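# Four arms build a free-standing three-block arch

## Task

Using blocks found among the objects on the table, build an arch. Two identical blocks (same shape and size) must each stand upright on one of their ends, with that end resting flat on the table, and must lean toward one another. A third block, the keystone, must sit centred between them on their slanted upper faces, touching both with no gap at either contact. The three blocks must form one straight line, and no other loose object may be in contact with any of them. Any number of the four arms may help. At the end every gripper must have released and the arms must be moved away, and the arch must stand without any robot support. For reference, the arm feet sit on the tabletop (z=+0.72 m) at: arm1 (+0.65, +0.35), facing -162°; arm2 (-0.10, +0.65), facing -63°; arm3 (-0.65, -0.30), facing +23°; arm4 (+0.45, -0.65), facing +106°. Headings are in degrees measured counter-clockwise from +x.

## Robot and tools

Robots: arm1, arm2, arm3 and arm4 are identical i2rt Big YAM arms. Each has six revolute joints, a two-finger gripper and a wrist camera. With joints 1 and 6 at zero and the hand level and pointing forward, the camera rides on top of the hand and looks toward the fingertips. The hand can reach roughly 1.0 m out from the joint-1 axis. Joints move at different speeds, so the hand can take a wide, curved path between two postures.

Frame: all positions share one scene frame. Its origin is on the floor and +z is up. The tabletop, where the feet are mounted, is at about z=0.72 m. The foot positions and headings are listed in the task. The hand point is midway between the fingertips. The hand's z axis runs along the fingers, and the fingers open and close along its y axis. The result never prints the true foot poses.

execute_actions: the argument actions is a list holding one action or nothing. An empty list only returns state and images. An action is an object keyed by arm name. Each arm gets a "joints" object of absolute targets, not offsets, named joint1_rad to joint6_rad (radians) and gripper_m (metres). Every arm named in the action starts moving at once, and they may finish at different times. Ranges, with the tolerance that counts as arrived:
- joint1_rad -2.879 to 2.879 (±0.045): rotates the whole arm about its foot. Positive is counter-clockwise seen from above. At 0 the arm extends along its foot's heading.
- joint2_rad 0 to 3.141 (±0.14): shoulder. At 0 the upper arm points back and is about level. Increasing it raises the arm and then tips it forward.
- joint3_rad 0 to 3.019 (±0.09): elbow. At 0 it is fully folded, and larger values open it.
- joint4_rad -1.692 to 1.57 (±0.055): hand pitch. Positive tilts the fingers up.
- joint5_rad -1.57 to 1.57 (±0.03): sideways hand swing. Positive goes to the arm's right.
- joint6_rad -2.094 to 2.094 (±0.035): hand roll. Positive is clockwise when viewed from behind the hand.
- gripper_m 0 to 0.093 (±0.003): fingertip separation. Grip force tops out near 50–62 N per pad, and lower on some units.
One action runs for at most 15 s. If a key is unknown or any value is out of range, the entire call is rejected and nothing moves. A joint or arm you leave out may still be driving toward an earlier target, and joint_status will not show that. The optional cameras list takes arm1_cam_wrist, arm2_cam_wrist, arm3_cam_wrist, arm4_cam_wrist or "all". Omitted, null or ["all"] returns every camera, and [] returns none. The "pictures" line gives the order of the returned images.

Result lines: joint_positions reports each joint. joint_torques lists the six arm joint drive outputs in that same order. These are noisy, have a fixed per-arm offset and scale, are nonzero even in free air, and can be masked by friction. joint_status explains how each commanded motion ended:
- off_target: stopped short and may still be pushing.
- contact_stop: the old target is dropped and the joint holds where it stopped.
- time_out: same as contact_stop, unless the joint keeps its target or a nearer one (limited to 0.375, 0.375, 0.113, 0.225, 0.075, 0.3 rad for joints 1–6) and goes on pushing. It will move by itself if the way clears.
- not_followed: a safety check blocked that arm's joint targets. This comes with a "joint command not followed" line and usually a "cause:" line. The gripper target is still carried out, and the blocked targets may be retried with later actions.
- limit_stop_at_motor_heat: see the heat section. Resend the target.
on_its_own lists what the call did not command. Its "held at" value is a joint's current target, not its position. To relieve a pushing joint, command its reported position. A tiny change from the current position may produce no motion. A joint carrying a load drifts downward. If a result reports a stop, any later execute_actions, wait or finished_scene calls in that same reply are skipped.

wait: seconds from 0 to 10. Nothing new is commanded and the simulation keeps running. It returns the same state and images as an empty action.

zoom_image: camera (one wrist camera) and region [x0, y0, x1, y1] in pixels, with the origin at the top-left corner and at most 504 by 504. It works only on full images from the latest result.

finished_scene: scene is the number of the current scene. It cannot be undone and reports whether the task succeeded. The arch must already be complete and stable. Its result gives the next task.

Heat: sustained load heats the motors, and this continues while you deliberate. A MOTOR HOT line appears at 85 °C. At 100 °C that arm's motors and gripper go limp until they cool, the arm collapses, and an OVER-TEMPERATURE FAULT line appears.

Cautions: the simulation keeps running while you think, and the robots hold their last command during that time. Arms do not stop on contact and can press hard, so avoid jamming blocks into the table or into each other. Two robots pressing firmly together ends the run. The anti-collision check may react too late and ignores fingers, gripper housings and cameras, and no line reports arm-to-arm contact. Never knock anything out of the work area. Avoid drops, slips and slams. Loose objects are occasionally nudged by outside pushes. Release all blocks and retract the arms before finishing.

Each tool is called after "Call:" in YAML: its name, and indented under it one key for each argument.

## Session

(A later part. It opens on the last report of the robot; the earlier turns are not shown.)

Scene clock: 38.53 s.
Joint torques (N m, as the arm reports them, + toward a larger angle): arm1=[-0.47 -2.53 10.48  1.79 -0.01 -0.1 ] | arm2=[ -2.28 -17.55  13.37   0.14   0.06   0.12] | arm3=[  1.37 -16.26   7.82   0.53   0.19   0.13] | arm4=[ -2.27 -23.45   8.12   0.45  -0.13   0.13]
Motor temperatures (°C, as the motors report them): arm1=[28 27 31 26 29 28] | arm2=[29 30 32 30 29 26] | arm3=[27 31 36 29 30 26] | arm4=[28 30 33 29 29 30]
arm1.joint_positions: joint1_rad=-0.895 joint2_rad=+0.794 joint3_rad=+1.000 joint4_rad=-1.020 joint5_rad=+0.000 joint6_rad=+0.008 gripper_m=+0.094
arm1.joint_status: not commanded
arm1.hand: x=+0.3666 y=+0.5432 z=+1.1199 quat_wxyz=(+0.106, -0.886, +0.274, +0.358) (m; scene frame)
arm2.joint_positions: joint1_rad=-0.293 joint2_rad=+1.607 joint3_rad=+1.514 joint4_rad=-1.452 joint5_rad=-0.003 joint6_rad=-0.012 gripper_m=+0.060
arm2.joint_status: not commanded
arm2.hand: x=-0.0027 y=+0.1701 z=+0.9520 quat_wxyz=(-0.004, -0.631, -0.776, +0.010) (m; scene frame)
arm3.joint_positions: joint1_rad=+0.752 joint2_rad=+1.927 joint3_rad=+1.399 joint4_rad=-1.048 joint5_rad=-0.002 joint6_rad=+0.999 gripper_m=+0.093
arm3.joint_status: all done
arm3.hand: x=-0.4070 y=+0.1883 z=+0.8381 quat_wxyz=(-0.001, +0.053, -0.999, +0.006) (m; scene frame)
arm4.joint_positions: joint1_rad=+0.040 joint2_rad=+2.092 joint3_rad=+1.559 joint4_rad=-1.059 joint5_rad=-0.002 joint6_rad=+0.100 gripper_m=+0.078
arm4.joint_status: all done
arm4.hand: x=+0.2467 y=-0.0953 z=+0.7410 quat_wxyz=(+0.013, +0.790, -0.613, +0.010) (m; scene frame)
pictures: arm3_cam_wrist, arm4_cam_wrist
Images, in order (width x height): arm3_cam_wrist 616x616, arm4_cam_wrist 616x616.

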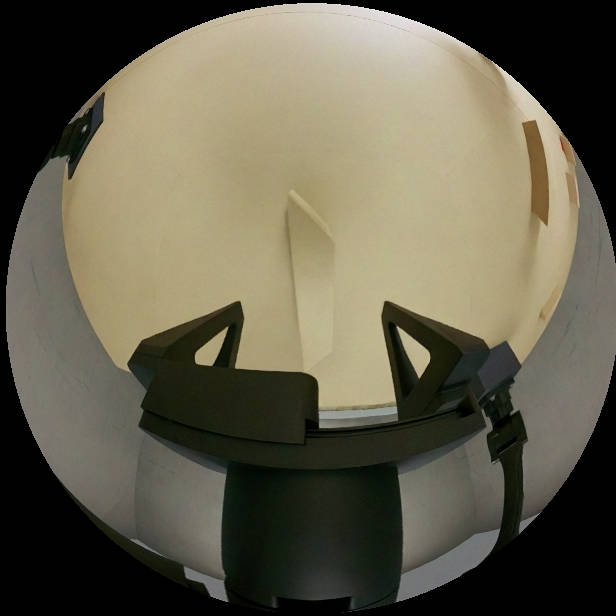

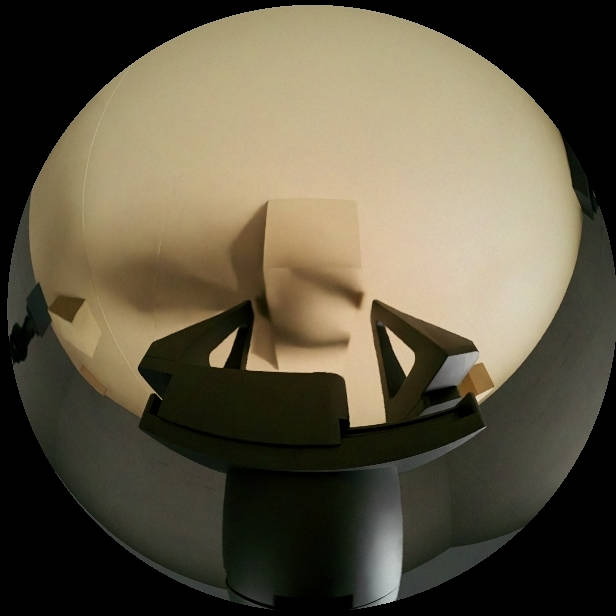

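Call:
execute_actions:
  actions:
    - {"arm3":{"joints":{"joint1_rad":0.80,"joint2_rad":1.89,"joint3_rad":1.287,"joint4_rad":-0.96,"joint6_rad":1.01}},"arm4":{"joints":{"gripper_m":0.02}}}
  cameras: ["arm4_cam_wrist","arm3_cam_wrist"]

Scene clock: 39.90 s.
Joint torques (N m, as the arm reports them, + toward a larger angle): arm1=[-0.49 -2.53 10.5   1.81 -0.02 -0.09] | arm2=[ -2.51 -17.55  13.36   0.19   0.05   0.11] | arm3=[  2.04 -18.01   7.5    0.74   0.26   0.13] | arm4=[ -2.75 -23.89   8.14   0.47  -0.12   0.09]
Motor temperatures (°C, as the motors report them): arm1=[28 27 31 26 29 28] | arm2=[29 30 33 30 29 26] | arm3=[27 31 36 29 30 26] | arm4=[28 30 33 29 29 30]
arm1.joint_positions: joint1_rad=-0.895 joint2_rad=+0.794 joint3_rad=+1.000 joint4_rad=-1.020 joint5_rad=+0.000 joint6_rad=+0.008 gripper_m=+0.094
arm1.joint_status: not commanded
arm1.hand: x=+0.3666 y=+0.5432 z=+1.1199 quat_wxyz=(+0.106, -0.886, +0.274, +0.358) (m; scene frame)
arm2.joint_positions: joint1_rad=-0.293 joint2_rad=+1.607 joint3_rad=+1.514 joint4_rad=-1.452 joint5_rad=-0.003 joint6_rad=-0.012 gripper_m=+0.060
arm2.joint_status: not commanded
arm2.hand: x=-0.0027 y=+0.1701 z=+0.9520 quat_wxyz=(-0.004, -0.631, -0.776, +0.010) (m; scene frame)
arm3.joint_positions: joint1_rad=+0.795 joint2_rad=+1.911 joint3_rad=+1.288 joint4_rad=-0.978 joint5_rad=-0.002 joint6_rad=+1.000 gripper_m=+0.093
arm3.joint_status: all done
arm3.hand: x=-0.4407 y=+0.1695 z=+0.8104 quat_wxyz=(+0.005, +0.074, -0.997, +0.017) (m; scene frame)
arm4.joint_positions: joint1_rad=+0.040 joint2_rad=+2.092 joint3_rad=+1.559 joint4_rad=-1.059 joint5_rad=-0.002 joint6_rad=+0.101 gripper_m=+0.046
arm4.joint_status: gripper_m off_target (ended at +0.046, target +0.020)
arm4.hand: x=+0.2467 y=-0.0951 z=+0.7410 quat_wxyz=(+0.012, +0.789, -0.614, +0.010) (m; scene frame)
pictures: arm3_cam_wrist, arm4_cam_wrist
Images, in order (width x height): arm3_cam_wrist 616x616, arm4_cam_wrist 616x616.

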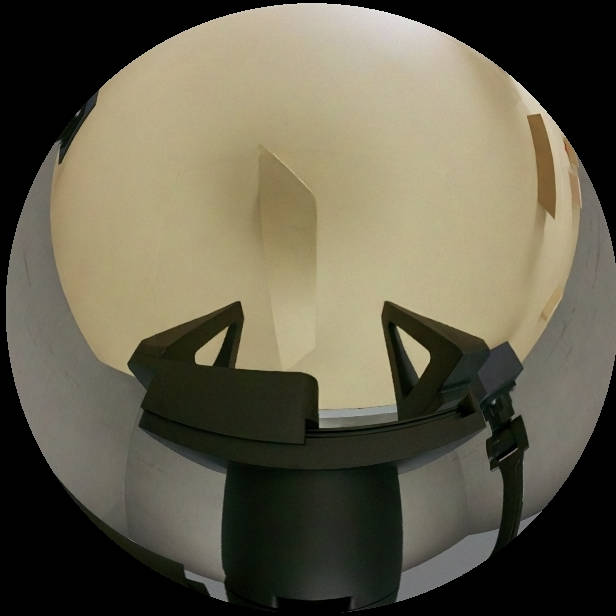

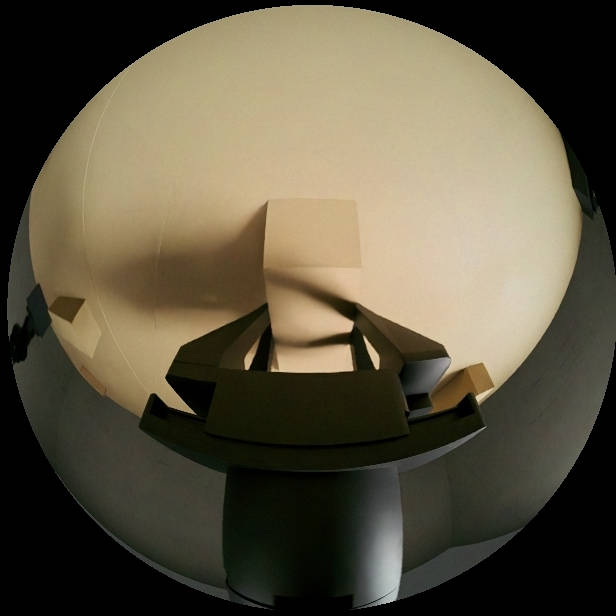

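Call:
execute_actions:
  actions:
    - {"arm3":{"joints":{"joint1_rad":0.83,"joint6_rad":1.03}},"arm4":{"joints":{"joint2_rad":1.97,"joint3_rad":1.69,"joint4_rad":-1.225}}}
  cameras: ["arm3_cam_wrist"]

Call:
execute_actions:
  actions:
    - {"arm3":{"joints":{"joint2_rad":2.02,"joint3_rad":1.281,"joint4_rad":-0.816}},"arm4":{"joints":{"joint1_rad":-0.16,"joint2_rad":1.6,"joint3_rad":1.19,"joint4_rad":-1.124,"joint6_rad":0.0}}}
  cameras: ["arm3_cam_wrist","arm4_cam_wrist"]

Scene clock: 41.50 s.
Joint torques (N m, as the arm reports them, + toward a larger angle): arm1=[-0.59 -2.61 10.47  1.79 -0.01 -0.09] | arm2=[ -2.53 -17.52  13.37   0.16   0.06   0.12] | arm3=[  2.7  -17.76   7.38   0.75   0.24   0.11] | arm4=[ -3.15 -21.34  10.98  -0.08  -0.15   0.11]
Motor temperatures (°C, as the motors report them): arm1=[28 27 31 26 29 28] | arm2=[29 30 33 30 29 26] | arm3=[27 31 36 29 30 26] | arm4=[28 30 33 29 29 30]
arm1.joint_positions: joint1_rad=-0.895 joint2_rad=+0.794 joint3_rad=+1.000 joint4_rad=-1.020 joint5_rad=+0.000 joint6_rad=+0.008 gripper_m=+0.094
arm1.joint_status: not commanded
arm1.hand: x=+0.3666 y=+0.5432 z=+1.1199 quat_wxyz=(+0.106, -0.886, +0.274, +0.358) (m; scene frame)
arm2.joint_positions: joint1_rad=-0.293 joint2_rad=+1.607 joint3_rad=+1.514 joint4_rad=-1.452 joint5_rad=-0.003 joint6_rad=-0.012 gripper_m=+0.060
arm2.joint_status: not commanded
arm2.hand: x=-0.0027 y=+0.1701 z=+0.9520 quat_wxyz=(-0.004, -0.631, -0.776, +0.010) (m; scene frame)
arm3.joint_positions: joint1_rad=+0.821 joint2_rad=+1.911 joint3_rad=+1.288 joint4_rad=-0.978 joint5_rad=-0.002 joint6_rad=+1.019 gripper_m=+0.093
arm3.joint_status: all done
arm3.hand: x=-0.4528 y=+0.1747 z=+0.8103 quat_wxyz=(+0.005, +0.077, -0.997, +0.017) (m; scene frame)
arm4.joint_positions: joint1_rad=+0.040 joint2_rad=+1.970 joint3_rad=+1.652 joint4_rad=-1.217 joint5_rad=-0.002 joint6_rad=+0.101 gripper_m=+0.046
arm4.joint_status: all done
arm4.hand: x=+0.2437 y=-0.0844 z=+0.8438 quat_wxyz=(-0.003, +0.789, -0.614, -0.014) (m; scene frame)
pictures: arm3_cam_wrist
Images, in order (width x height): arm3_cam_wrist 616x616.

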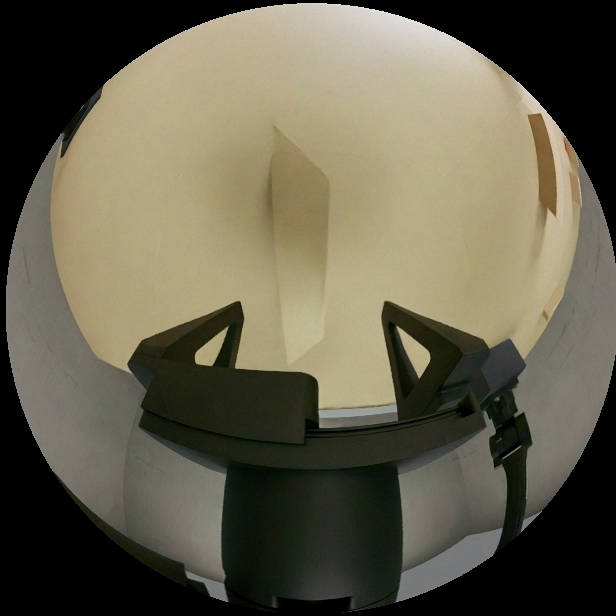

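Scene clock: 42.80 s.
Joint torques (N m, as the arm reports them, + toward a larger angle): arm1=[-0.51 -2.41 10.44  1.81 -0.02 -0.09] | arm2=[ -2.38 -17.45  13.37   0.16   0.05   0.12] | arm3=[  2.11 -16.69   6.49   0.72   0.23   0.12] | arm4=[ -0.95 -16.87   8.58   0.56  -0.23  -0.1 ]
Motor temperatures (°C, as the motors report them): arm1=[28 27 31 26 29 28] | arm2=[29 30 33 30 29 26] | arm3=[27 31 36 29 30 26] | arm4=[28 30 33 29 29 30]
arm1.joint_positions: joint1_rad=-0.895 joint2_rad=+0.794 joint3_rad=+1.000 joint4_rad=-1.020 joint5_rad=+0.000 joint6_rad=+0.008 gripper_m=+0.094
arm1.joint_status: not commanded
arm1.hand: x=+0.3666 y=+0.5432 z=+1.1199 quat_wxyz=(+0.106, -0.886, +0.274, +0.358) (m; scene frame)
arm2.joint_positions: joint1_rad=-0.293 joint2_rad=+1.607 joint3_rad=+1.514 joint4_rad=-1.452 joint5_rad=-0.003 joint6_rad=-0.012 gripper_m=+0.060
arm2.joint_status: not commanded
arm2.hand: x=-0.0027 y=+0.1701 z=+0.9520 quat_wxyz=(-0.004, -0.631, -0.776, +0.010) (m; scene frame)
arm3.joint_positions: joint1_rad=+0.821 joint2_rad=+2.020 joint3_rad=+1.281 joint4_rad=-0.834 joint5_rad=-0.002 joint6_rad=+1.020 gripper_m=+0.093
arm3.joint_status: all done
arm3.hand: x=-0.4469 y=+0.1875 z=+0.7529 quat_wxyz=(-0.001, +0.077, -0.997, +0.005) (m; scene frame)
arm4.joint_positions: joint1_rad=-0.169 joint2_rad=+1.608 joint3_rad=+1.181 joint4_rad=-1.130 joint5_rad=+0.001 joint6_rad=+0.010 gripper_m=+0.046
arm4.joint_status: all done
arm4.hand: x=+0.3874 y=-0.2003 z=+0.8588 quat_wxyz=(+0.001, +0.752, -0.659, -0.003) (m; scene frame)
pictures: arm3_cam_wrist, arm4_cam_wrist
Images, in order (width x height): arm3_cam_wrist 616x616, arm4_cam_wrist 616x616.

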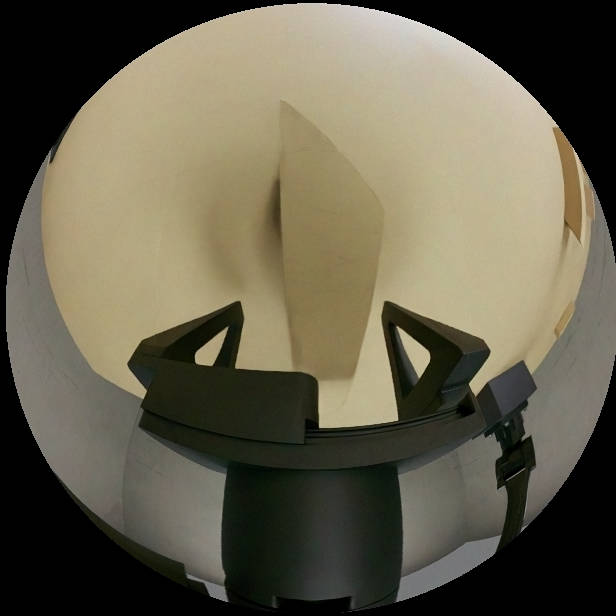

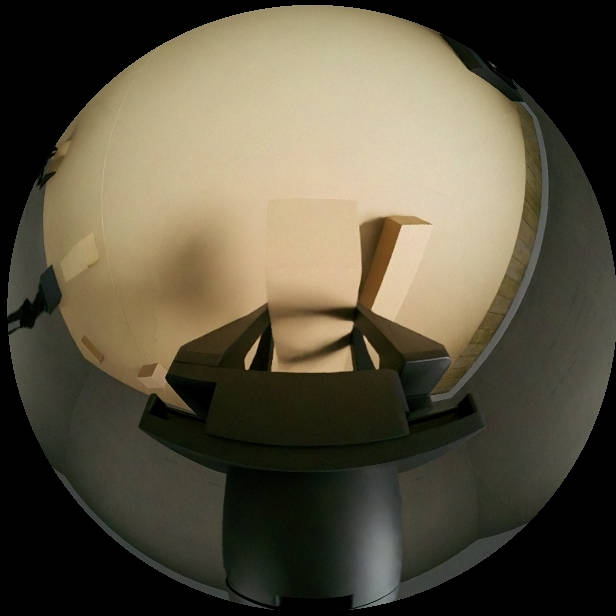

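Call:
execute_actions:
  actions:
    - {"arm3":{"joints":{"joint1_rad":0.80,"joint2_rad":2.045}},"arm4":{"joints":{"joint2_rad":1.72,"joint3_rad":0.996,"joint4_rad":-0.833}}}
  cameras: ["arm3_cam_wrist","arm4_cam_wrist"]

Call:
execute_actions:
  actions:
    - {"arm3":{"joints":{"gripper_m":0.02}},"arm4":{"joints":{"gripper_m":0.09}}}
  cameras: ["arm3_cam_wrist","arm4_cam_wrist"]

Scene clock: 44.33 s.
Joint torques (N m, as the arm reports them, + toward a larger angle): arm1=[-0.46 -2.55 10.49  1.79 -0.01 -0.09] | arm2=[ -2.37 -17.5   13.38   0.17   0.05   0.12] | arm3=[ -0.04 -14.63   6.7    0.6    0.22   0.12] | arm4=[ -1.1  -16.15   7.3    0.5   -0.17  -0.04]
Motor temperatures (°C, as the motors report them): arm1=[28 27 32 26 29 28] | arm2=[29 30 33 30 29 26] | arm3=[27 31 36 29 30 26] | arm4=[28 30 33 29 29 30]
arm1.joint_positions: joint1_rad=-0.895 joint2_rad=+0.794 joint3_rad=+1.000 joint4_rad=-1.020 joint5_rad=+0.000 joint6_rad=+0.008 gripper_m=+0.094
arm1.joint_status: not commanded
arm1.hand: x=+0.3666 y=+0.5432 z=+1.1199 quat_wxyz=(+0.106, -0.886, +0.274, +0.358) (m; scene frame)
arm2.joint_positions: joint1_rad=-0.293 joint2_rad=+1.607 joint3_rad=+1.514 joint4_rad=-1.452 joint5_rad=-0.003 joint6_rad=-0.012 gripper_m=+0.060
arm2.joint_status: not commanded
arm2.hand: x=-0.0027 y=+0.1701 z=+0.9520 quat_wxyz=(-0.004, -0.631, -0.776, +0.010) (m; scene frame)
arm3.joint_positions: joint1_rad=+0.814 joint2_rad=+2.022 joint3_rad=+1.281 joint4_rad=-0.834 joint5_rad=-0.002 joint6_rad=+1.020 gripper_m=+0.093
arm3.joint_status: all done
arm3.hand: x=-0.4439 y=+0.1858 z=+0.7520 quat_wxyz=(-0.001, +0.074, -0.997, +0.006) (m; scene frame)
arm4.joint_positions: joint1_rad=-0.169 joint2_rad=+1.735 joint3_rad=+0.982 joint4_rad=-0.842 joint5_rad=+0.001 joint6_rad=+0.010 gripper_m=+0.046
arm4.joint_status: all done
arm4.hand: x=+0.3912 y=-0.2328 z=+0.7427 quat_wxyz=(+0.013, +0.752, -0.659, +0.011) (m; scene frame)
pictures: arm3_cam_wrist, arm4_cam_wrist
Images, in order (width x height): arm3_cam_wrist 616x616, arm4_cam_wrist 616x616.

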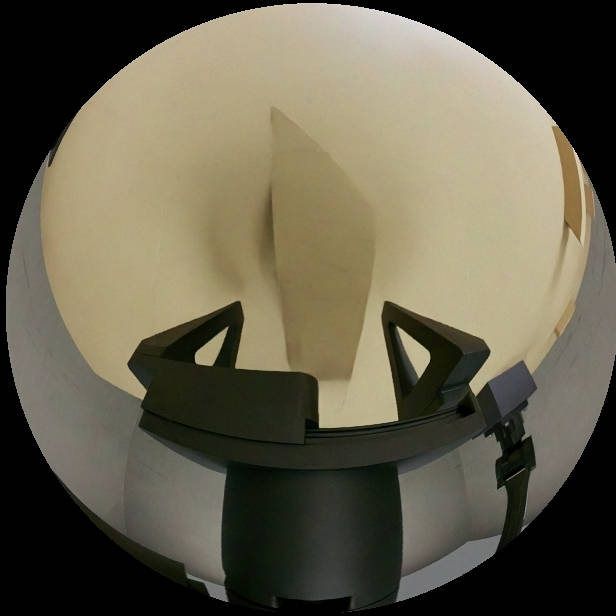

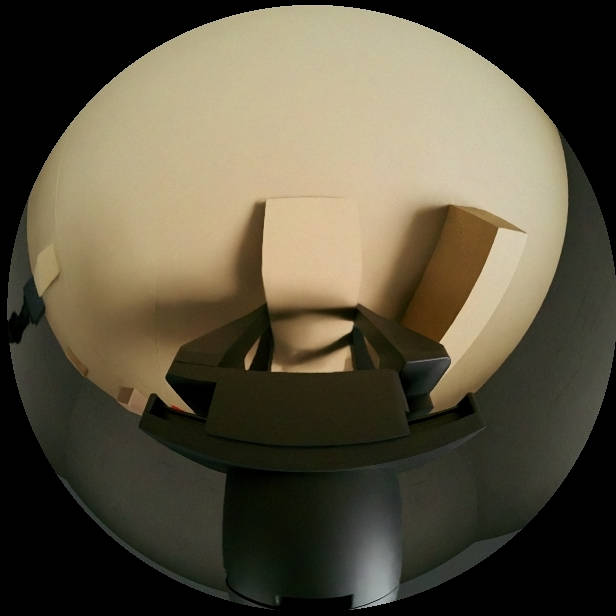

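Scene clock: 45.00 s.
Joint torques (N m, as the arm reports them, + toward a larger angle): arm1=[-0.62 -2.41 10.49  1.82 -0.01 -0.09] | arm2=[ -2.37 -17.48  13.38   0.17   0.06   0.12] | arm3=[  0.51 -15.01   6.54   0.76   0.28   0.13] | arm4=[ -1.09 -16.23   7.22   0.56  -0.19  -0.06]
Motor temperatures (°C, as the motors report them): arm1=[28 27 32 26 29 28] | arm2=[29 30 33 30 29 26] | arm3=[27 31 36 29 30 26] | arm4=[28 30 33 29 29 30]
arm1.joint_positions: joint1_rad=-0.895 joint2_rad=+0.794 joint3_rad=+1.000 joint4_rad=-1.020 joint5_rad=+0.000 joint6_rad=+0.008 gripper_m=+0.094
arm1.joint_status: not commanded
arm1.hand: x=+0.3666 y=+0.5432 z=+1.1199 quat_wxyz=(+0.106, -0.886, +0.274, +0.358) (m; scene frame)
arm2.joint_positions: joint1_rad=-0.293 joint2_rad=+1.607 joint3_rad=+1.514 joint4_rad=-1.452 joint5_rad=-0.003 joint6_rad=-0.012 gripper_m=+0.060
arm2.joint_status: not commanded
arm2.hand: x=-0.0027 y=+0.1701 z=+0.9520 quat_wxyz=(-0.004, -0.631, -0.776, +0.010) (m; scene frame)
arm3.joint_positions: joint1_rad=+0.814 joint2_rad=+2.023 joint3_rad=+1.281 joint4_rad=-0.832 joint5_rad=-0.001 joint6_rad=+1.021 gripper_m=+0.031
arm3.joint_status: gripper_m off_target (ended at +0.031, target +0.020)
arm3.hand: x=-0.4437 y=+0.1860 z=+0.7514 quat_wxyz=(-0.001, +0.073, -0.997, +0.005) (m; scene frame)
arm4.joint_positions: joint1_rad=-0.169 joint2_rad=+1.735 joint3_rad=+0.982 joint4_rad=-0.842 joint5_rad=+0.001 joint6_rad=+0.009 gripper_m=+0.090
arm4.joint_status: all done
arm4.hand: x=+0.3912 y=-0.2328 z=+0.7427 quat_wxyz=(+0.013, +0.752, -0.659, +0.011) (m; scene frame)
pictures: arm3_cam_wrist, arm4_cam_wrist
Images, in order (width x height): arm3_cam_wrist 616x616, arm4_cam_wrist 616x616.

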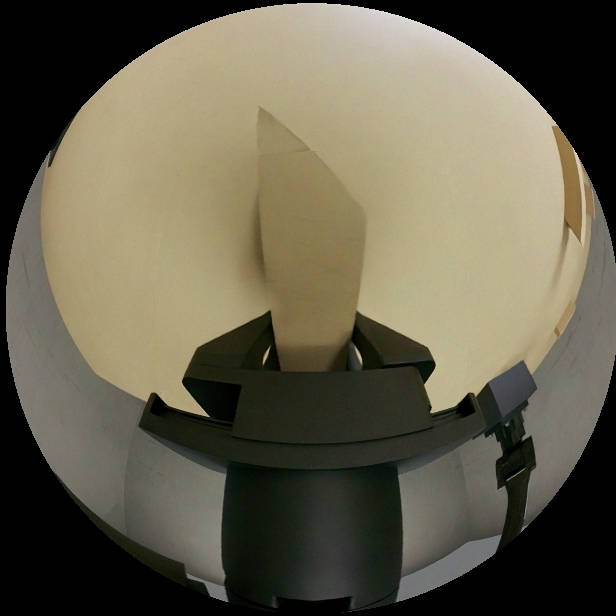

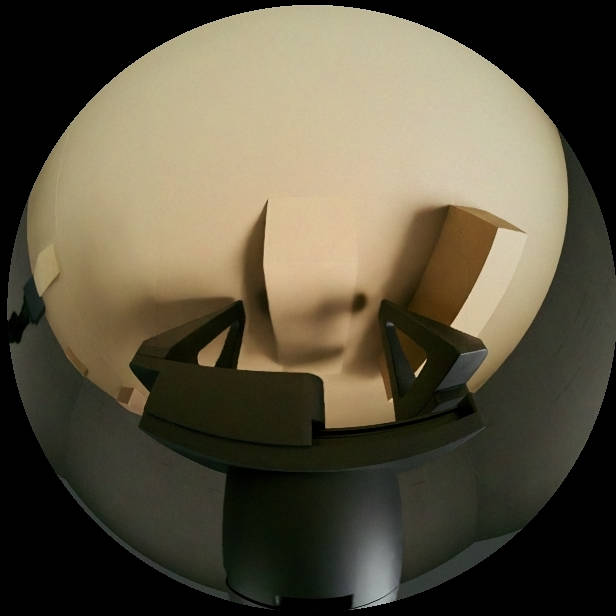

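Call:
execute_actions:
  actions:
    - {"arm3":{"joints":{"joint2_rad":1.78,"joint3_rad":1.41,"joint4_rad":-1.157}},"arm4":{"joints":{"joint2_rad":1.6,"joint3_rad":1.22,"joint4_rad":-1.124}}}
  cameras: ["arm3_cam_wrist"]

Call:
execute_actions:
  actions:
    - {"arm4":{"joints":{"joint1_rad":0.627,"joint2_rad":2.2,"joint3_rad":2.3,"joint4_rad":-1.55,"joint6_rad":-0.83}},"arm3":{"joints":{"joint2_rad":1.4,"joint3_rad":1.2,"joint4_rad":-1.0}}}
  cameras: ["arm3_cam_wrist","arm4_cam_wrist"]

Scene clock: 47.43 s.
Joint torques (N m, as the arm reports them, + toward a larger angle): arm1=[-0.52 -2.41 10.48  1.82 -0.02 -0.1 ] | arm2=[ -2.35 -17.46  13.37   0.16   0.05   0.12] | arm3=[  0.16 -14.76  11.25  -0.41   0.21   0.1 ] | arm4=[ -1.12 -14.44   9.58   0.1   -0.2   -0.07]
Motor temperatures (°C, as the motors report them): arm1=[28 27 32 26 29 28] | arm2=[29 30 33 30 29 26] | arm3=[27 31 36 29 30 26] | arm4=[28 30 33 29 29 30]
arm1.joint_positions: joint1_rad=-0.895 joint2_rad=+0.794 joint3_rad=+1.000 joint4_rad=-1.020 joint5_rad=+0.000 joint6_rad=+0.008 gripper_m=+0.094
arm1.joint_status: not commanded
arm1.hand: x=+0.3666 y=+0.5432 z=+1.1199 quat_wxyz=(+0.106, -0.886, +0.274, +0.358) (m; scene frame)
arm2.joint_positions: joint1_rad=-0.293 joint2_rad=+1.607 joint3_rad=+1.514 joint4_rad=-1.452 joint5_rad=-0.003 joint6_rad=-0.012 gripper_m=+0.060
arm2.joint_status: not commanded
arm2.hand: x=-0.0027 y=+0.1701 z=+0.9520 quat_wxyz=(-0.004, -0.631, -0.776, +0.010) (m; scene frame)
arm3.joint_positions: joint1_rad=+0.814 joint2_rad=+1.773 joint3_rad=+1.378 joint4_rad=-1.141 joint5_rad=-0.001 joint6_rad=+1.021 gripper_m=+0.031
arm3.joint_status: all done
arm3.hand: x=-0.4460 y=+0.1842 z=+0.9094 quat_wxyz=(-0.010, +0.073, -0.997, -0.012) (m; scene frame)
arm4.joint_positions: joint1_rad=-0.169 joint2_rad=+1.594 joint3_rad=+1.200 joint4_rad=-1.116 joint5_rad=+0.001 joint6_rad=+0.009 gripper_m=+0.090
arm4.joint_status: all done
arm4.hand: x=+0.3859 y=-0.1893 z=+0.8715 quat_wxyz=(-0.014, +0.752, -0.659, -0.021) (m; scene frame)
pictures: arm3_cam_wrist
Images, in order (width x height): arm3_cam_wrist 616x616.

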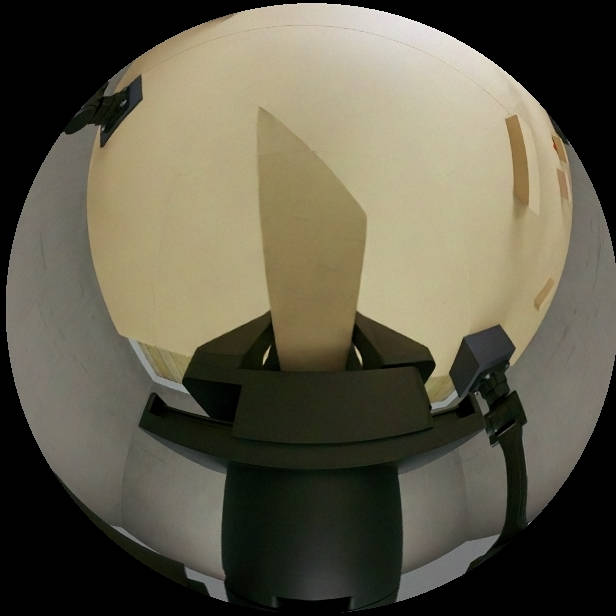

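Scene clock: 49.23 s.
Joint torques (N m, as the arm reports them, + toward a larger angle): arm1=[-0.45 -2.46 10.49  1.81 -0.02 -0.09] | arm2=[ -2.31 -17.51  13.36   0.18   0.06   0.12] | arm3=[ -0.07 -10.9   10.07   1.94   0.21   0.1 ] | arm4=[ -1.14 -24.98  11.87   0.13  -0.19  -0.03]
Motor temperatures (°C, as the motors report them): arm1=[28 27 32 26 29 28] | arm2=[29 31 33 30 29 26] | arm3=[27 31 36 29 30 26] | arm4=[28 30 33 29 29 30]
arm1.joint_positions: joint1_rad=-0.895 joint2_rad=+0.794 joint3_rad=+1.000 joint4_rad=-1.020 joint5_rad=+0.000 joint6_rad=+0.008 gripper_m=+0.094
arm1.joint_status: not commanded
arm1.hand: x=+0.3666 y=+0.5432 z=+1.1199 quat_wxyz=(+0.106, -0.886, +0.274, +0.358) (m; scene frame)
arm2.joint_positions: joint1_rad=-0.293 joint2_rad=+1.607 joint3_rad=+1.514 joint4_rad=-1.452 joint5_rad=-0.003 joint6_rad=-0.012 gripper_m=+0.060
arm2.joint_status: not commanded
arm2.hand: x=-0.0027 y=+0.1701 z=+0.9520 quat_wxyz=(-0.004, -0.631, -0.776, +0.010) (m; scene frame)
arm3.joint_positions: joint1_rad=+0.814 joint2_rad=+1.394 joint3_rad=+1.193 joint4_rad=-1.024 joint5_rad=-0.001 joint6_rad=+1.021 gripper_m=+0.031
arm3.joint_status: all done
arm3.hand: x=-0.4647 y=+0.1428 z=+1.0219 quat_wxyz=(-0.081, +0.073, -0.983, -0.149) (m; scene frame)
arm4.joint_positions: joint1_rad=+0.627 joint2_rad=+2.191 joint3_rad=+2.260 joint4_rad=-1.542 joint5_rad=-0.002 joint6_rad=-0.819 gripper_m=+0.090
arm4.joint_status: all done
arm4.hand: x=-0.1149 y=-0.2341 z=+0.9399 quat_wxyz=(-0.026, +0.995, +0.092, -0.040) (m; scene frame)
pictures: arm3_cam_wrist, arm4_cam_wrist
Images, in order (width x height): arm3_cam_wrist 616x616, arm4_cam_wrist 616x616.

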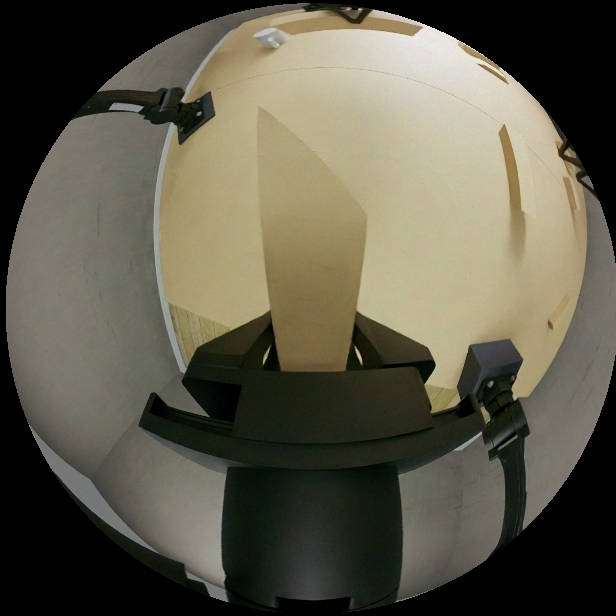

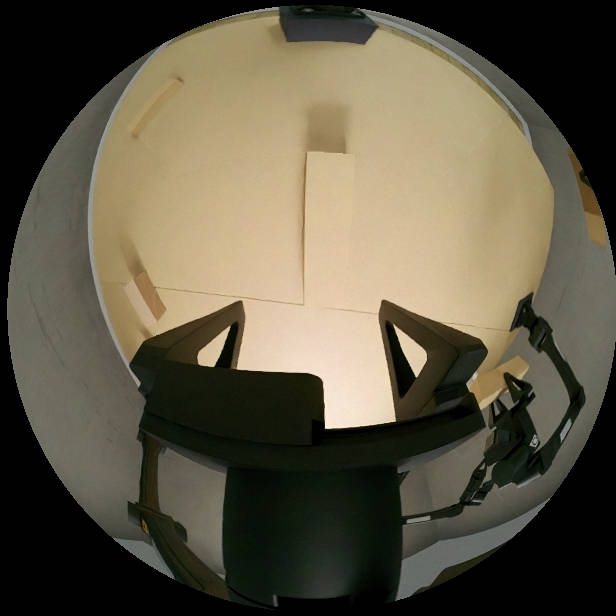

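Call:
execute_actions:
  actions:
    - {"arm4":{"joints":{"joint1_rad":0.62,"joint2_rad":2.44,"joint3_rad":2.51,"joint4_rad":-1.6}}}
  cameras: ["arm4_cam_wrist"]

Scene clock: 51.03 s.
Joint torques (N m, as the arm reports them, + toward a larger angle): arm1=[-0.53 -2.45 10.46  1.79 -0.02 -0.09] | arm2=[ -2.38 -17.66  13.37   0.18   0.06   0.12] | arm3=[  0.73 -10.93  10.38   1.88   0.21   0.11] | arm4=[ -2.36 -29.06  12.85  -0.02  -0.19  -0.06]
Motor temperatures (°C, as the motors report them): arm1=[28 27 32 26 29 28] | arm2=[29 31 33 30 29 26] | arm3=[27 31 36 29 30 26] | arm4=[28 31 33 29 29 30]
arm1.joint_positions: joint1_rad=-0.895 joint2_rad=+0.794 joint3_rad=+1.000 joint4_rad=-1.020 joint5_rad=+0.000 joint6_rad=+0.008 gripper_m=+0.094
arm1.joint_status: not commanded
arm1.hand: x=+0.3666 y=+0.5432 z=+1.1199 quat_wxyz=(+0.106, -0.886, +0.274, +0.358) (m; scene frame)
arm2.joint_positions: joint1_rad=-0.293 joint2_rad=+1.607 joint3_rad=+1.514 joint4_rad=-1.452 joint5_rad=-0.003 joint6_rad=-0.012 gripper_m=+0.060
arm2.joint_status: not commanded
arm2.hand: x=-0.0027 y=+0.1701 z=+0.9520 quat_wxyz=(-0.004, -0.631, -0.776, +0.010) (m; scene frame)
arm3.joint_positions: joint1_rad=+0.814 joint2_rad=+1.394 joint3_rad=+1.193 joint4_rad=-1.024 joint5_rad=-0.001 joint6_rad=+1.021 gripper_m=+0.031
arm3.joint_status: not commanded
arm3.hand: x=-0.4647 y=+0.1428 z=+1.0219 quat_wxyz=(-0.081, +0.073, -0.983, -0.149) (m; scene frame)
arm4.joint_positions: joint1_rad=+0.627 joint2_rad=+2.458 joint3_rad=+2.453 joint4_rad=-1.593 joint5_rad=-0.002 joint6_rad=-0.820 gripper_m=+0.090
arm4.joint_status: all done
arm4.hand: x=-0.1408 y=-0.2168 z=+0.8288 quat_wxyz=(+0.015, +0.996, +0.093, +0.006) (m; scene frame)
pictures: arm4_cam_wrist
Images, in order (width x height): arm4_cam_wrist 616x616.

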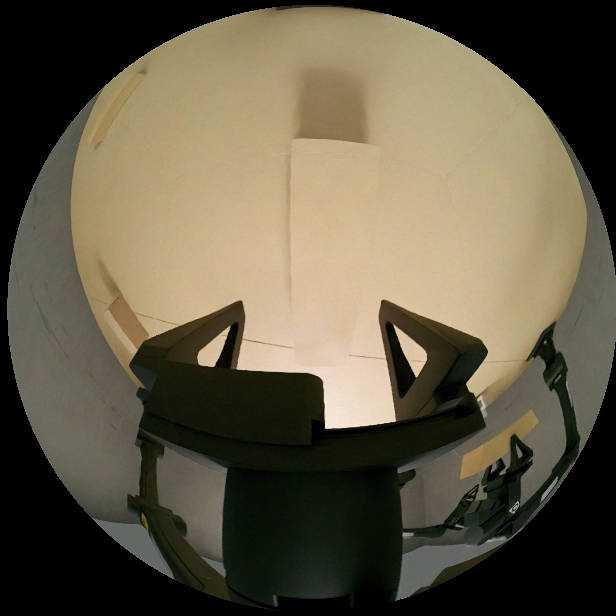

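Call:
execute_actions:
  actions:
    - {"arm4":{"joints":{"joint1_rad":0.592,"joint6_rad":-0.86}}}
  cameras: ["arm4_cam_wrist"]

Call:
execute_actions:
  actions:
    - {"arm4":{"joints":{"joint2_rad":2.47,"joint3_rad":2.262,"joint4_rad":-1.35}}}
  cameras: ["arm4_cam_wrist"]

Scene clock: 52.23 s.
Joint torques (N m, as the arm reports them, + toward a larger angle): arm1=[-0.52 -2.43 10.49  1.84 -0.02 -0.11] | arm2=[ -2.47 -17.45  13.34   0.15   0.06   0.13] | arm3=[  0.1  -10.92  10.29   1.59   0.21   0.04] | arm4=[ -2.53 -29.49  12.83  -0.1   -0.2   -0.05]
Motor temperatures (°C, as the motors report them): arm1=[28 27 32 26 29 28] | arm2=[29 31 33 30 29 26] | arm3=[27 31 36 29 30 26] | arm4=[28 31 34 29 29 30]
arm1.joint_positions: joint1_rad=-0.895 joint2_rad=+0.794 joint3_rad=+1.000 joint4_rad=-1.020 joint5_rad=+0.000 joint6_rad=+0.008 gripper_m=+0.094
arm1.joint_status: not commanded
arm1.hand: x=+0.3666 y=+0.5432 z=+1.1199 quat_wxyz=(+0.106, -0.886, +0.274, +0.358) (m; scene frame)
arm2.joint_positions: joint1_rad=-0.293 joint2_rad=+1.607 joint3_rad=+1.514 joint4_rad=-1.452 joint5_rad=-0.003 joint6_rad=-0.012 gripper_m=+0.060
arm2.joint_status: not commanded
arm2.hand: x=-0.0027 y=+0.1701 z=+0.9520 quat_wxyz=(-0.004, -0.631, -0.776, +0.010) (m; scene frame)
arm3.joint_positions: joint1_rad=+0.814 joint2_rad=+1.394 joint3_rad=+1.193 joint4_rad=-1.024 joint5_rad=-0.001 joint6_rad=+1.021 gripper_m=+0.031
arm3.joint_status: not commanded
arm3.hand: x=-0.4647 y=+0.1428 z=+1.0219 quat_wxyz=(-0.081, +0.073, -0.983, -0.149) (m; scene frame)
arm4.joint_positions: joint1_rad=+0.600 joint2_rad=+2.458 joint3_rad=+2.453 joint4_rad=-1.593 joint5_rad=-0.002 joint6_rad=-0.849 gripper_m=+0.090
arm4.joint_status: all done
arm4.hand: x=-0.1286 y=-0.2007 z=+0.8285 quat_wxyz=(+0.015, +0.995, +0.094, +0.006) (m; scene frame)
pictures: arm4_cam_wrist
Images, in order (width x height): arm4_cam_wrist 616x616.

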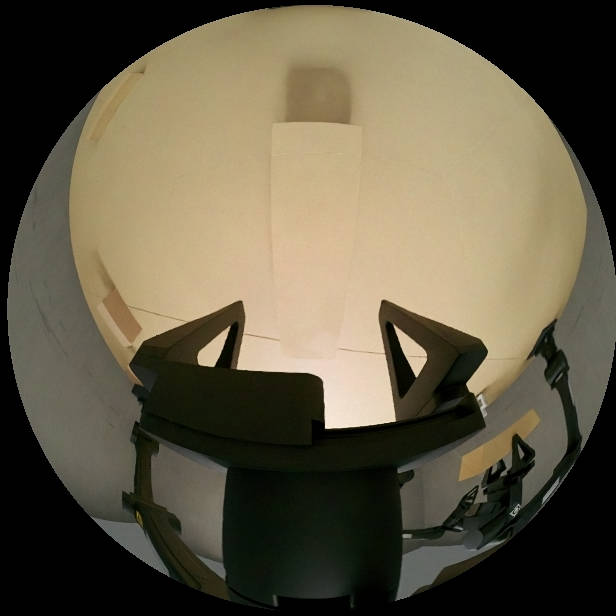

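Scene clock: 53.23 s.
Joint torques (N m, as the arm reports them, + toward a larger angle): arm1=[-0.53 -2.59 10.47  1.81 -0.01 -0.09] | arm2=[ -2.27 -17.7   13.35   0.2    0.05   0.12] | arm3=[  0.73 -10.68  10.16   1.55   0.2    0.06] | arm4=[ -1.76 -28.21   8.75   0.44  -0.26  -0.07]
Motor temperatures (°C, as the motors report them): arm1=[28 27 32 26 29 28] | arm2=[29 31 33 30 29 26] | arm3=[27 31 36 29 30 26] | arm4=[28 31 34 29 29 30]
arm1.joint_positions: joint1_rad=-0.895 joint2_rad=+0.794 joint3_rad=+1.000 joint4_rad=-1.020 joint5_rad=+0.000 joint6_rad=+0.008 gripper_m=+0.094
arm1.joint_status: not commanded
arm1.hand: x=+0.3666 y=+0.5432 z=+1.1199 quat_wxyz=(+0.106, -0.886, +0.274, +0.358) (m; scene frame)
arm2.joint_positions: joint1_rad=-0.293 joint2_rad=+1.607 joint3_rad=+1.514 joint4_rad=-1.452 joint5_rad=-0.003 joint6_rad=-0.012 gripper_m=+0.060
arm2.joint_status: not commanded
arm2.hand: x=-0.0027 y=+0.1701 z=+0.9520 quat_wxyz=(-0.004, -0.631, -0.776, +0.010) (m; scene frame)
arm3.joint_positions: joint1_rad=+0.814 joint2_rad=+1.394 joint3_rad=+1.193 joint4_rad=-1.024 joint5_rad=-0.001 joint6_rad=+1.021 gripper_m=+0.031
arm3.joint_status: not commanded
arm3.hand: x=-0.4647 y=+0.1428 z=+1.0219 quat_wxyz=(-0.081, +0.073, -0.983, -0.149) (m; scene frame)
arm4.joint_positions: joint1_rad=+0.599 joint2_rad=+2.474 joint3_rad=+2.257 joint4_rad=-1.359 joint5_rad=+0.000 joint6_rad=-0.851 gripper_m=+0.090
arm4.joint_status: all done
arm4.hand: x=-0.1281 y=-0.2017 z=+0.7424 quat_wxyz=(+0.007, +0.995, +0.095, -0.001) (m; scene frame)
pictures: arm4_cam_wrist
Images, in order (width x height): arm4_cam_wrist 616x616.

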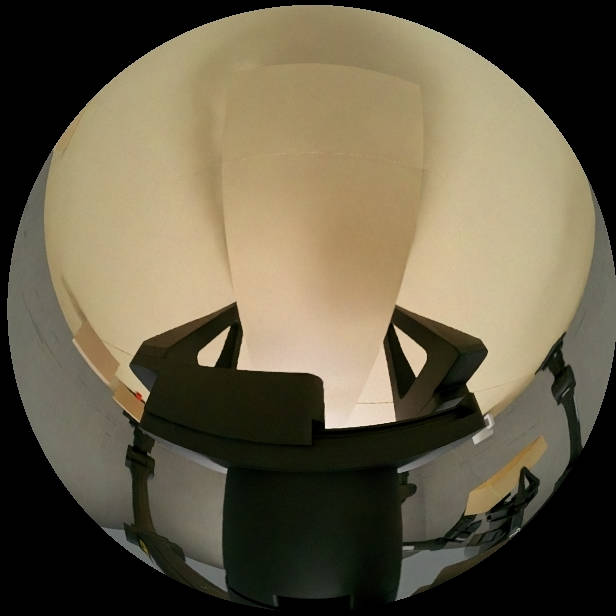

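Call:
execute_actions:
  actions:
    - {"arm4":{"joints":{"gripper_m":0.04}}}
  cameras: []

Call:
execute_actions:
  actions:
    - {"arm4":{"joints":{"joint2_rad":2.33,"joint3_rad":2.40,"joint4_rad":-1.55}}}
  cameras: ["arm4_cam_wrist"]

Call:
execute_actions:
  actions:
    - {"arm4":{"joints":{"joint1_rad":0.094,"joint2_rad":1.7,"joint3_rad":1.55,"joint4_rad":-0.6,"joint6_rad":0.0}},"arm2":{"joints":{"joint1_rad":-0.089,"joint2_rad":1.35,"joint3_rad":0.85,"joint4_rad":0.2}}}

Scene clock: 54.07 s.
Joint torques (N m, as the arm reports them, + toward a larger angle): arm1=[-0.54 -2.37 10.45  1.8  -0.01 -0.08] | arm2=[ -2.36 -17.59  13.38   0.2    0.06   0.11] | arm3=[ -0.29 -10.22  10.21   1.48   0.2    0.09] | arm4=[ -2.43 -27.98   8.71   0.56  -0.28  -0.02]
Motor temperatures (°C, as the motors report them): arm1=[28 27 32 26 29 28] | arm2=[29 31 33 30 29 26] | arm3=[27 31 36 29 30 26] | arm4=[28 31 34 29 29 30]
arm1.joint_positions: joint1_rad=-0.895 joint2_rad=+0.794 joint3_rad=+1.000 joint4_rad=-1.020 joint5_rad=+0.000 joint6_rad=+0.008 gripper_m=+0.094
arm1.joint_status: not commanded
arm1.hand: x=+0.3666 y=+0.5432 z=+1.1199 quat_wxyz=(+0.106, -0.886, +0.274, +0.358) (m; scene frame)
arm2.joint_positions: joint1_rad=-0.293 joint2_rad=+1.607 joint3_rad=+1.514 joint4_rad=-1.452 joint5_rad=-0.003 joint6_rad=-0.012 gripper_m=+0.060
arm2.joint_status: not commanded
arm2.hand: x=-0.0027 y=+0.1701 z=+0.9520 quat_wxyz=(-0.004, -0.631, -0.776, +0.010) (m; scene frame)
arm3.joint_positions: joint1_rad=+0.814 joint2_rad=+1.394 joint3_rad=+1.193 joint4_rad=-1.024 joint5_rad=-0.001 joint6_rad=+1.021 gripper_m=+0.031
arm3.joint_status: not commanded
arm3.hand: x=-0.4647 y=+0.1428 z=+1.0219 quat_wxyz=(-0.081, +0.073, -0.983, -0.149) (m; scene frame)
arm4.joint_positions: joint1_rad=+0.599 joint2_rad=+2.474 joint3_rad=+2.257 joint4_rad=-1.357 joint5_rad=+0.000 joint6_rad=-0.853 gripper_m=+0.061
arm4.joint_status: gripper_m off_target (ended at +0.061, target +0.040)
arm4.hand: x=-0.1284 y=-0.2014 z=+0.7424 quat_wxyz=(+0.007, +0.995, +0.096, -0.002) (m; scene frame)
pictures: none
No camera images: the call's "cameras" was empty. Leave "cameras" out to get every camera's image.

Scene clock: 55.33 s.
Joint torques (N m, as the arm reports them, + toward a larger angle): arm1=[-0.49 -2.49 10.49  1.82 -0.01 -0.1 ] | arm2=[ -2.31 -17.5   13.39   0.18   0.05   0.12] | arm3=[  0.37 -10.88  10.13   1.58   0.22   0.04] | arm4=[ -2.7  -29.37  13.33  -0.02  -0.25  -0.02]
Motor temperatures (°C, as the motors report them): arm1=[28 27 32 26 29 28] | arm2=[29 31 33 30 29 26] | arm3=[27 31 36 29 30 26] | arm4=[28 31 34 29 29 30]
arm1.joint_positions: joint1_rad=-0.895 joint2_rad=+0.794 joint3_rad=+1.000 joint4_rad=-1.020 joint5_rad=+0.000 joint6_rad=+0.008 gripper_m=+0.094
arm1.joint_status: not commanded
arm1.hand: x=+0.3666 y=+0.5432 z=+1.1199 quat_wxyz=(+0.106, -0.886, +0.274, +0.358) (m; scene frame)
arm2.joint_positions: joint1_rad=-0.293 joint2_rad=+1.607 joint3_rad=+1.514 joint4_rad=-1.452 joint5_rad=-0.003 joint6_rad=-0.012 gripper_m=+0.060
arm2.joint_status: not commanded
arm2.hand: x=-0.0027 y=+0.1701 z=+0.9520 quat_wxyz=(-0.004, -0.631, -0.776, +0.010) (m; scene frame)
arm3.joint_positions: joint1_rad=+0.814 joint2_rad=+1.394 joint3_rad=+1.193 joint4_rad=-1.024 joint5_rad=-0.001 joint6_rad=+1.021 gripper_m=+0.031
arm3.joint_status: not commanded
arm3.hand: x=-0.4647 y=+0.1428 z=+1.0219 quat_wxyz=(-0.081, +0.073, -0.983, -0.149) (m; scene frame)
arm4.joint_positions: joint1_rad=+0.599 joint2_rad=+2.357 joint3_rad=+2.338 joint4_rad=-1.543 joint5_rad=+0.000 joint6_rad=-0.853 gripper_m=+0.061
arm4.joint_status: all done
arm4.hand: x=-0.1188 y=-0.2072 z=+0.8557 quat_wxyz=(+0.002, +0.995, +0.095, -0.006) (m; scene frame)
pictures: arm4_cam_wrist
Images, in order (width x height): arm4_cam_wrist 616x616.

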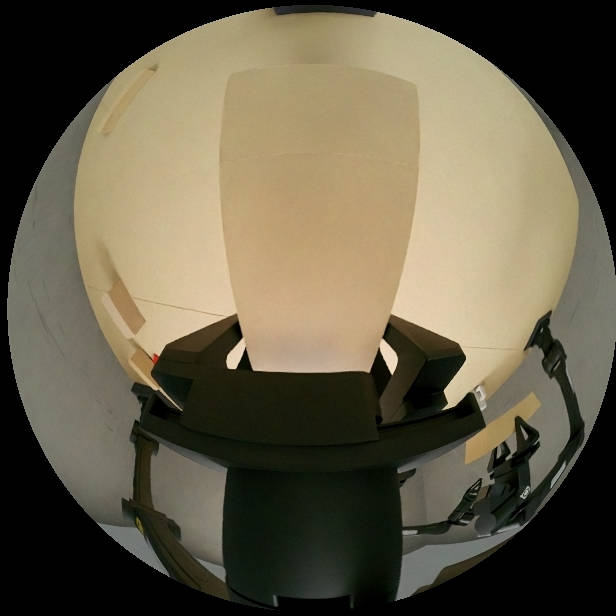

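Scene clock: 57.17 s.
Joint torques (N m, as the arm reports them, + toward a larger angle): arm1=[-0.56 -2.44 10.47  1.82 -0.01 -0.09] | arm2=[ -2.2  -14.48  12.98   4.32   0.01   0.09] | arm3=[ -0.24 -10.39  10.14   1.43   0.24   0.08] | arm4=[ -3.19 -23.65  12.12   2.19  -0.12   0.11]
Motor temperatures (°C, as the motors report them): arm1=[28 27 32 26 29 28] | arm2=[29 31 33 30 29 26] | arm3=[27 31 36 29 30 26] | arm4=[28 31 34 29 29 30]
arm1.joint_positions: joint1_rad=-0.895 joint2_rad=+0.794 joint3_rad=+1.000 joint4_rad=-1.020 joint5_rad=+0.000 joint6_rad=+0.008 gripper_m=+0.094
arm1.joint_status: not commanded
arm1.hand: x=+0.3666 y=+0.5432 z=+1.1199 quat_wxyz=(+0.106, -0.886, +0.274, +0.358) (m; scene frame)
arm2.joint_positions: joint1_rad=-0.084 joint2_rad=+1.373 joint3_rad=+0.808 joint4_rad=+0.153 joint5_rad=-0.002 joint6_rad=-0.009 gripper_m=+0.060
arm2.joint_status: all done
arm2.hand: x=+0.1229 y=+0.1340 z=+0.9373 quat_wxyz=(-0.451, -0.457, -0.704, +0.305) (m; scene frame)
arm3.joint_positions: joint1_rad=+0.814 joint2_rad=+1.394 joint3_rad=+1.193 joint4_rad=-1.024 joint5_rad=-0.001 joint6_rad=+1.021 gripper_m=+0.031
arm3.joint_status: not commanded
arm3.hand: x=-0.4647 y=+0.1428 z=+1.0219 quat_wxyz=(-0.081, +0.073, -0.983, -0.149) (m; scene frame)
arm4.joint_positions: joint1_rad=+0.106 joint2_rad=+1.750 joint3_rad=+1.513 joint4_rad=-0.631 joint5_rad=-0.002 joint6_rad=-0.011 gripper_m=+0.061
arm4.joint_status: all done
arm4.hand: x=+0.1738 y=-0.0218 z=+0.9687 quat_wxyz=(-0.183, +0.790, -0.510, -0.287) (m; scene frame)
pictures: arm1_cam_wrist, arm2_cam_wrist, arm3_cam_wrist, arm4_cam_wrist
Images, in order (width x height): arm1_cam_wrist 616x616, arm2_cam_wrist 616x616, arm3_cam_wrist 616x616, arm4_cam_wrist 616x616.

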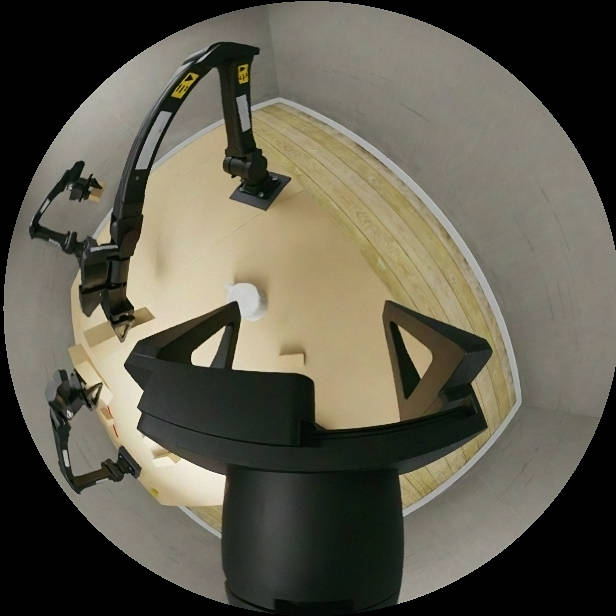

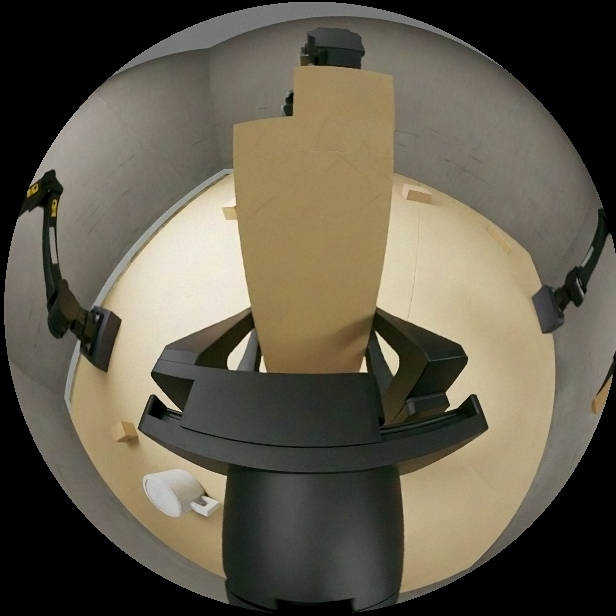

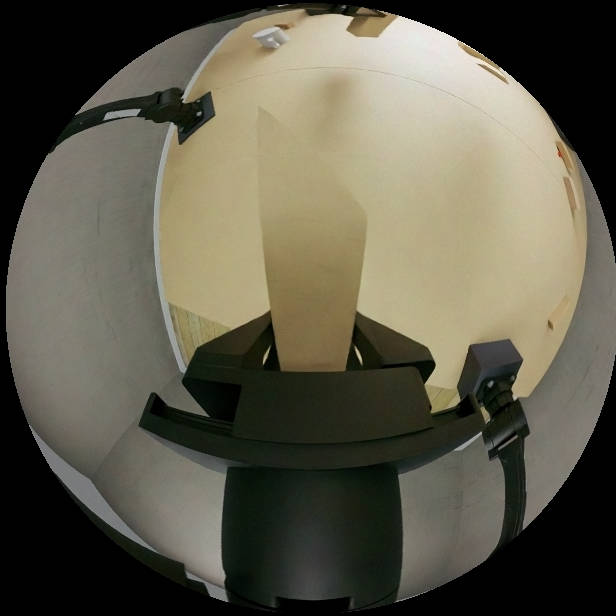

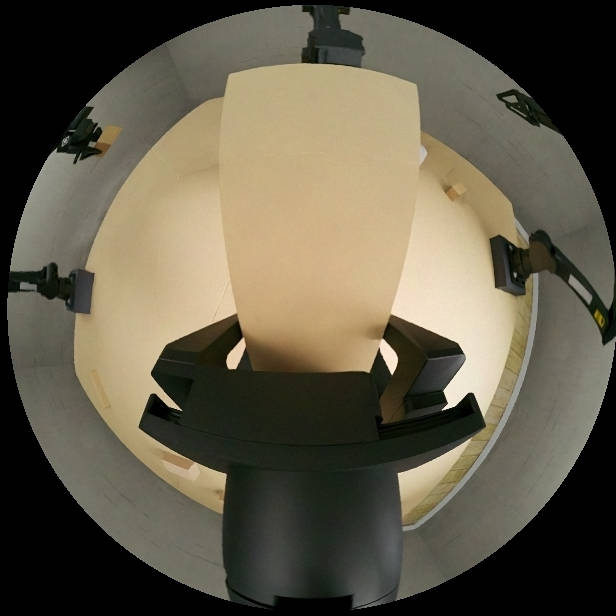

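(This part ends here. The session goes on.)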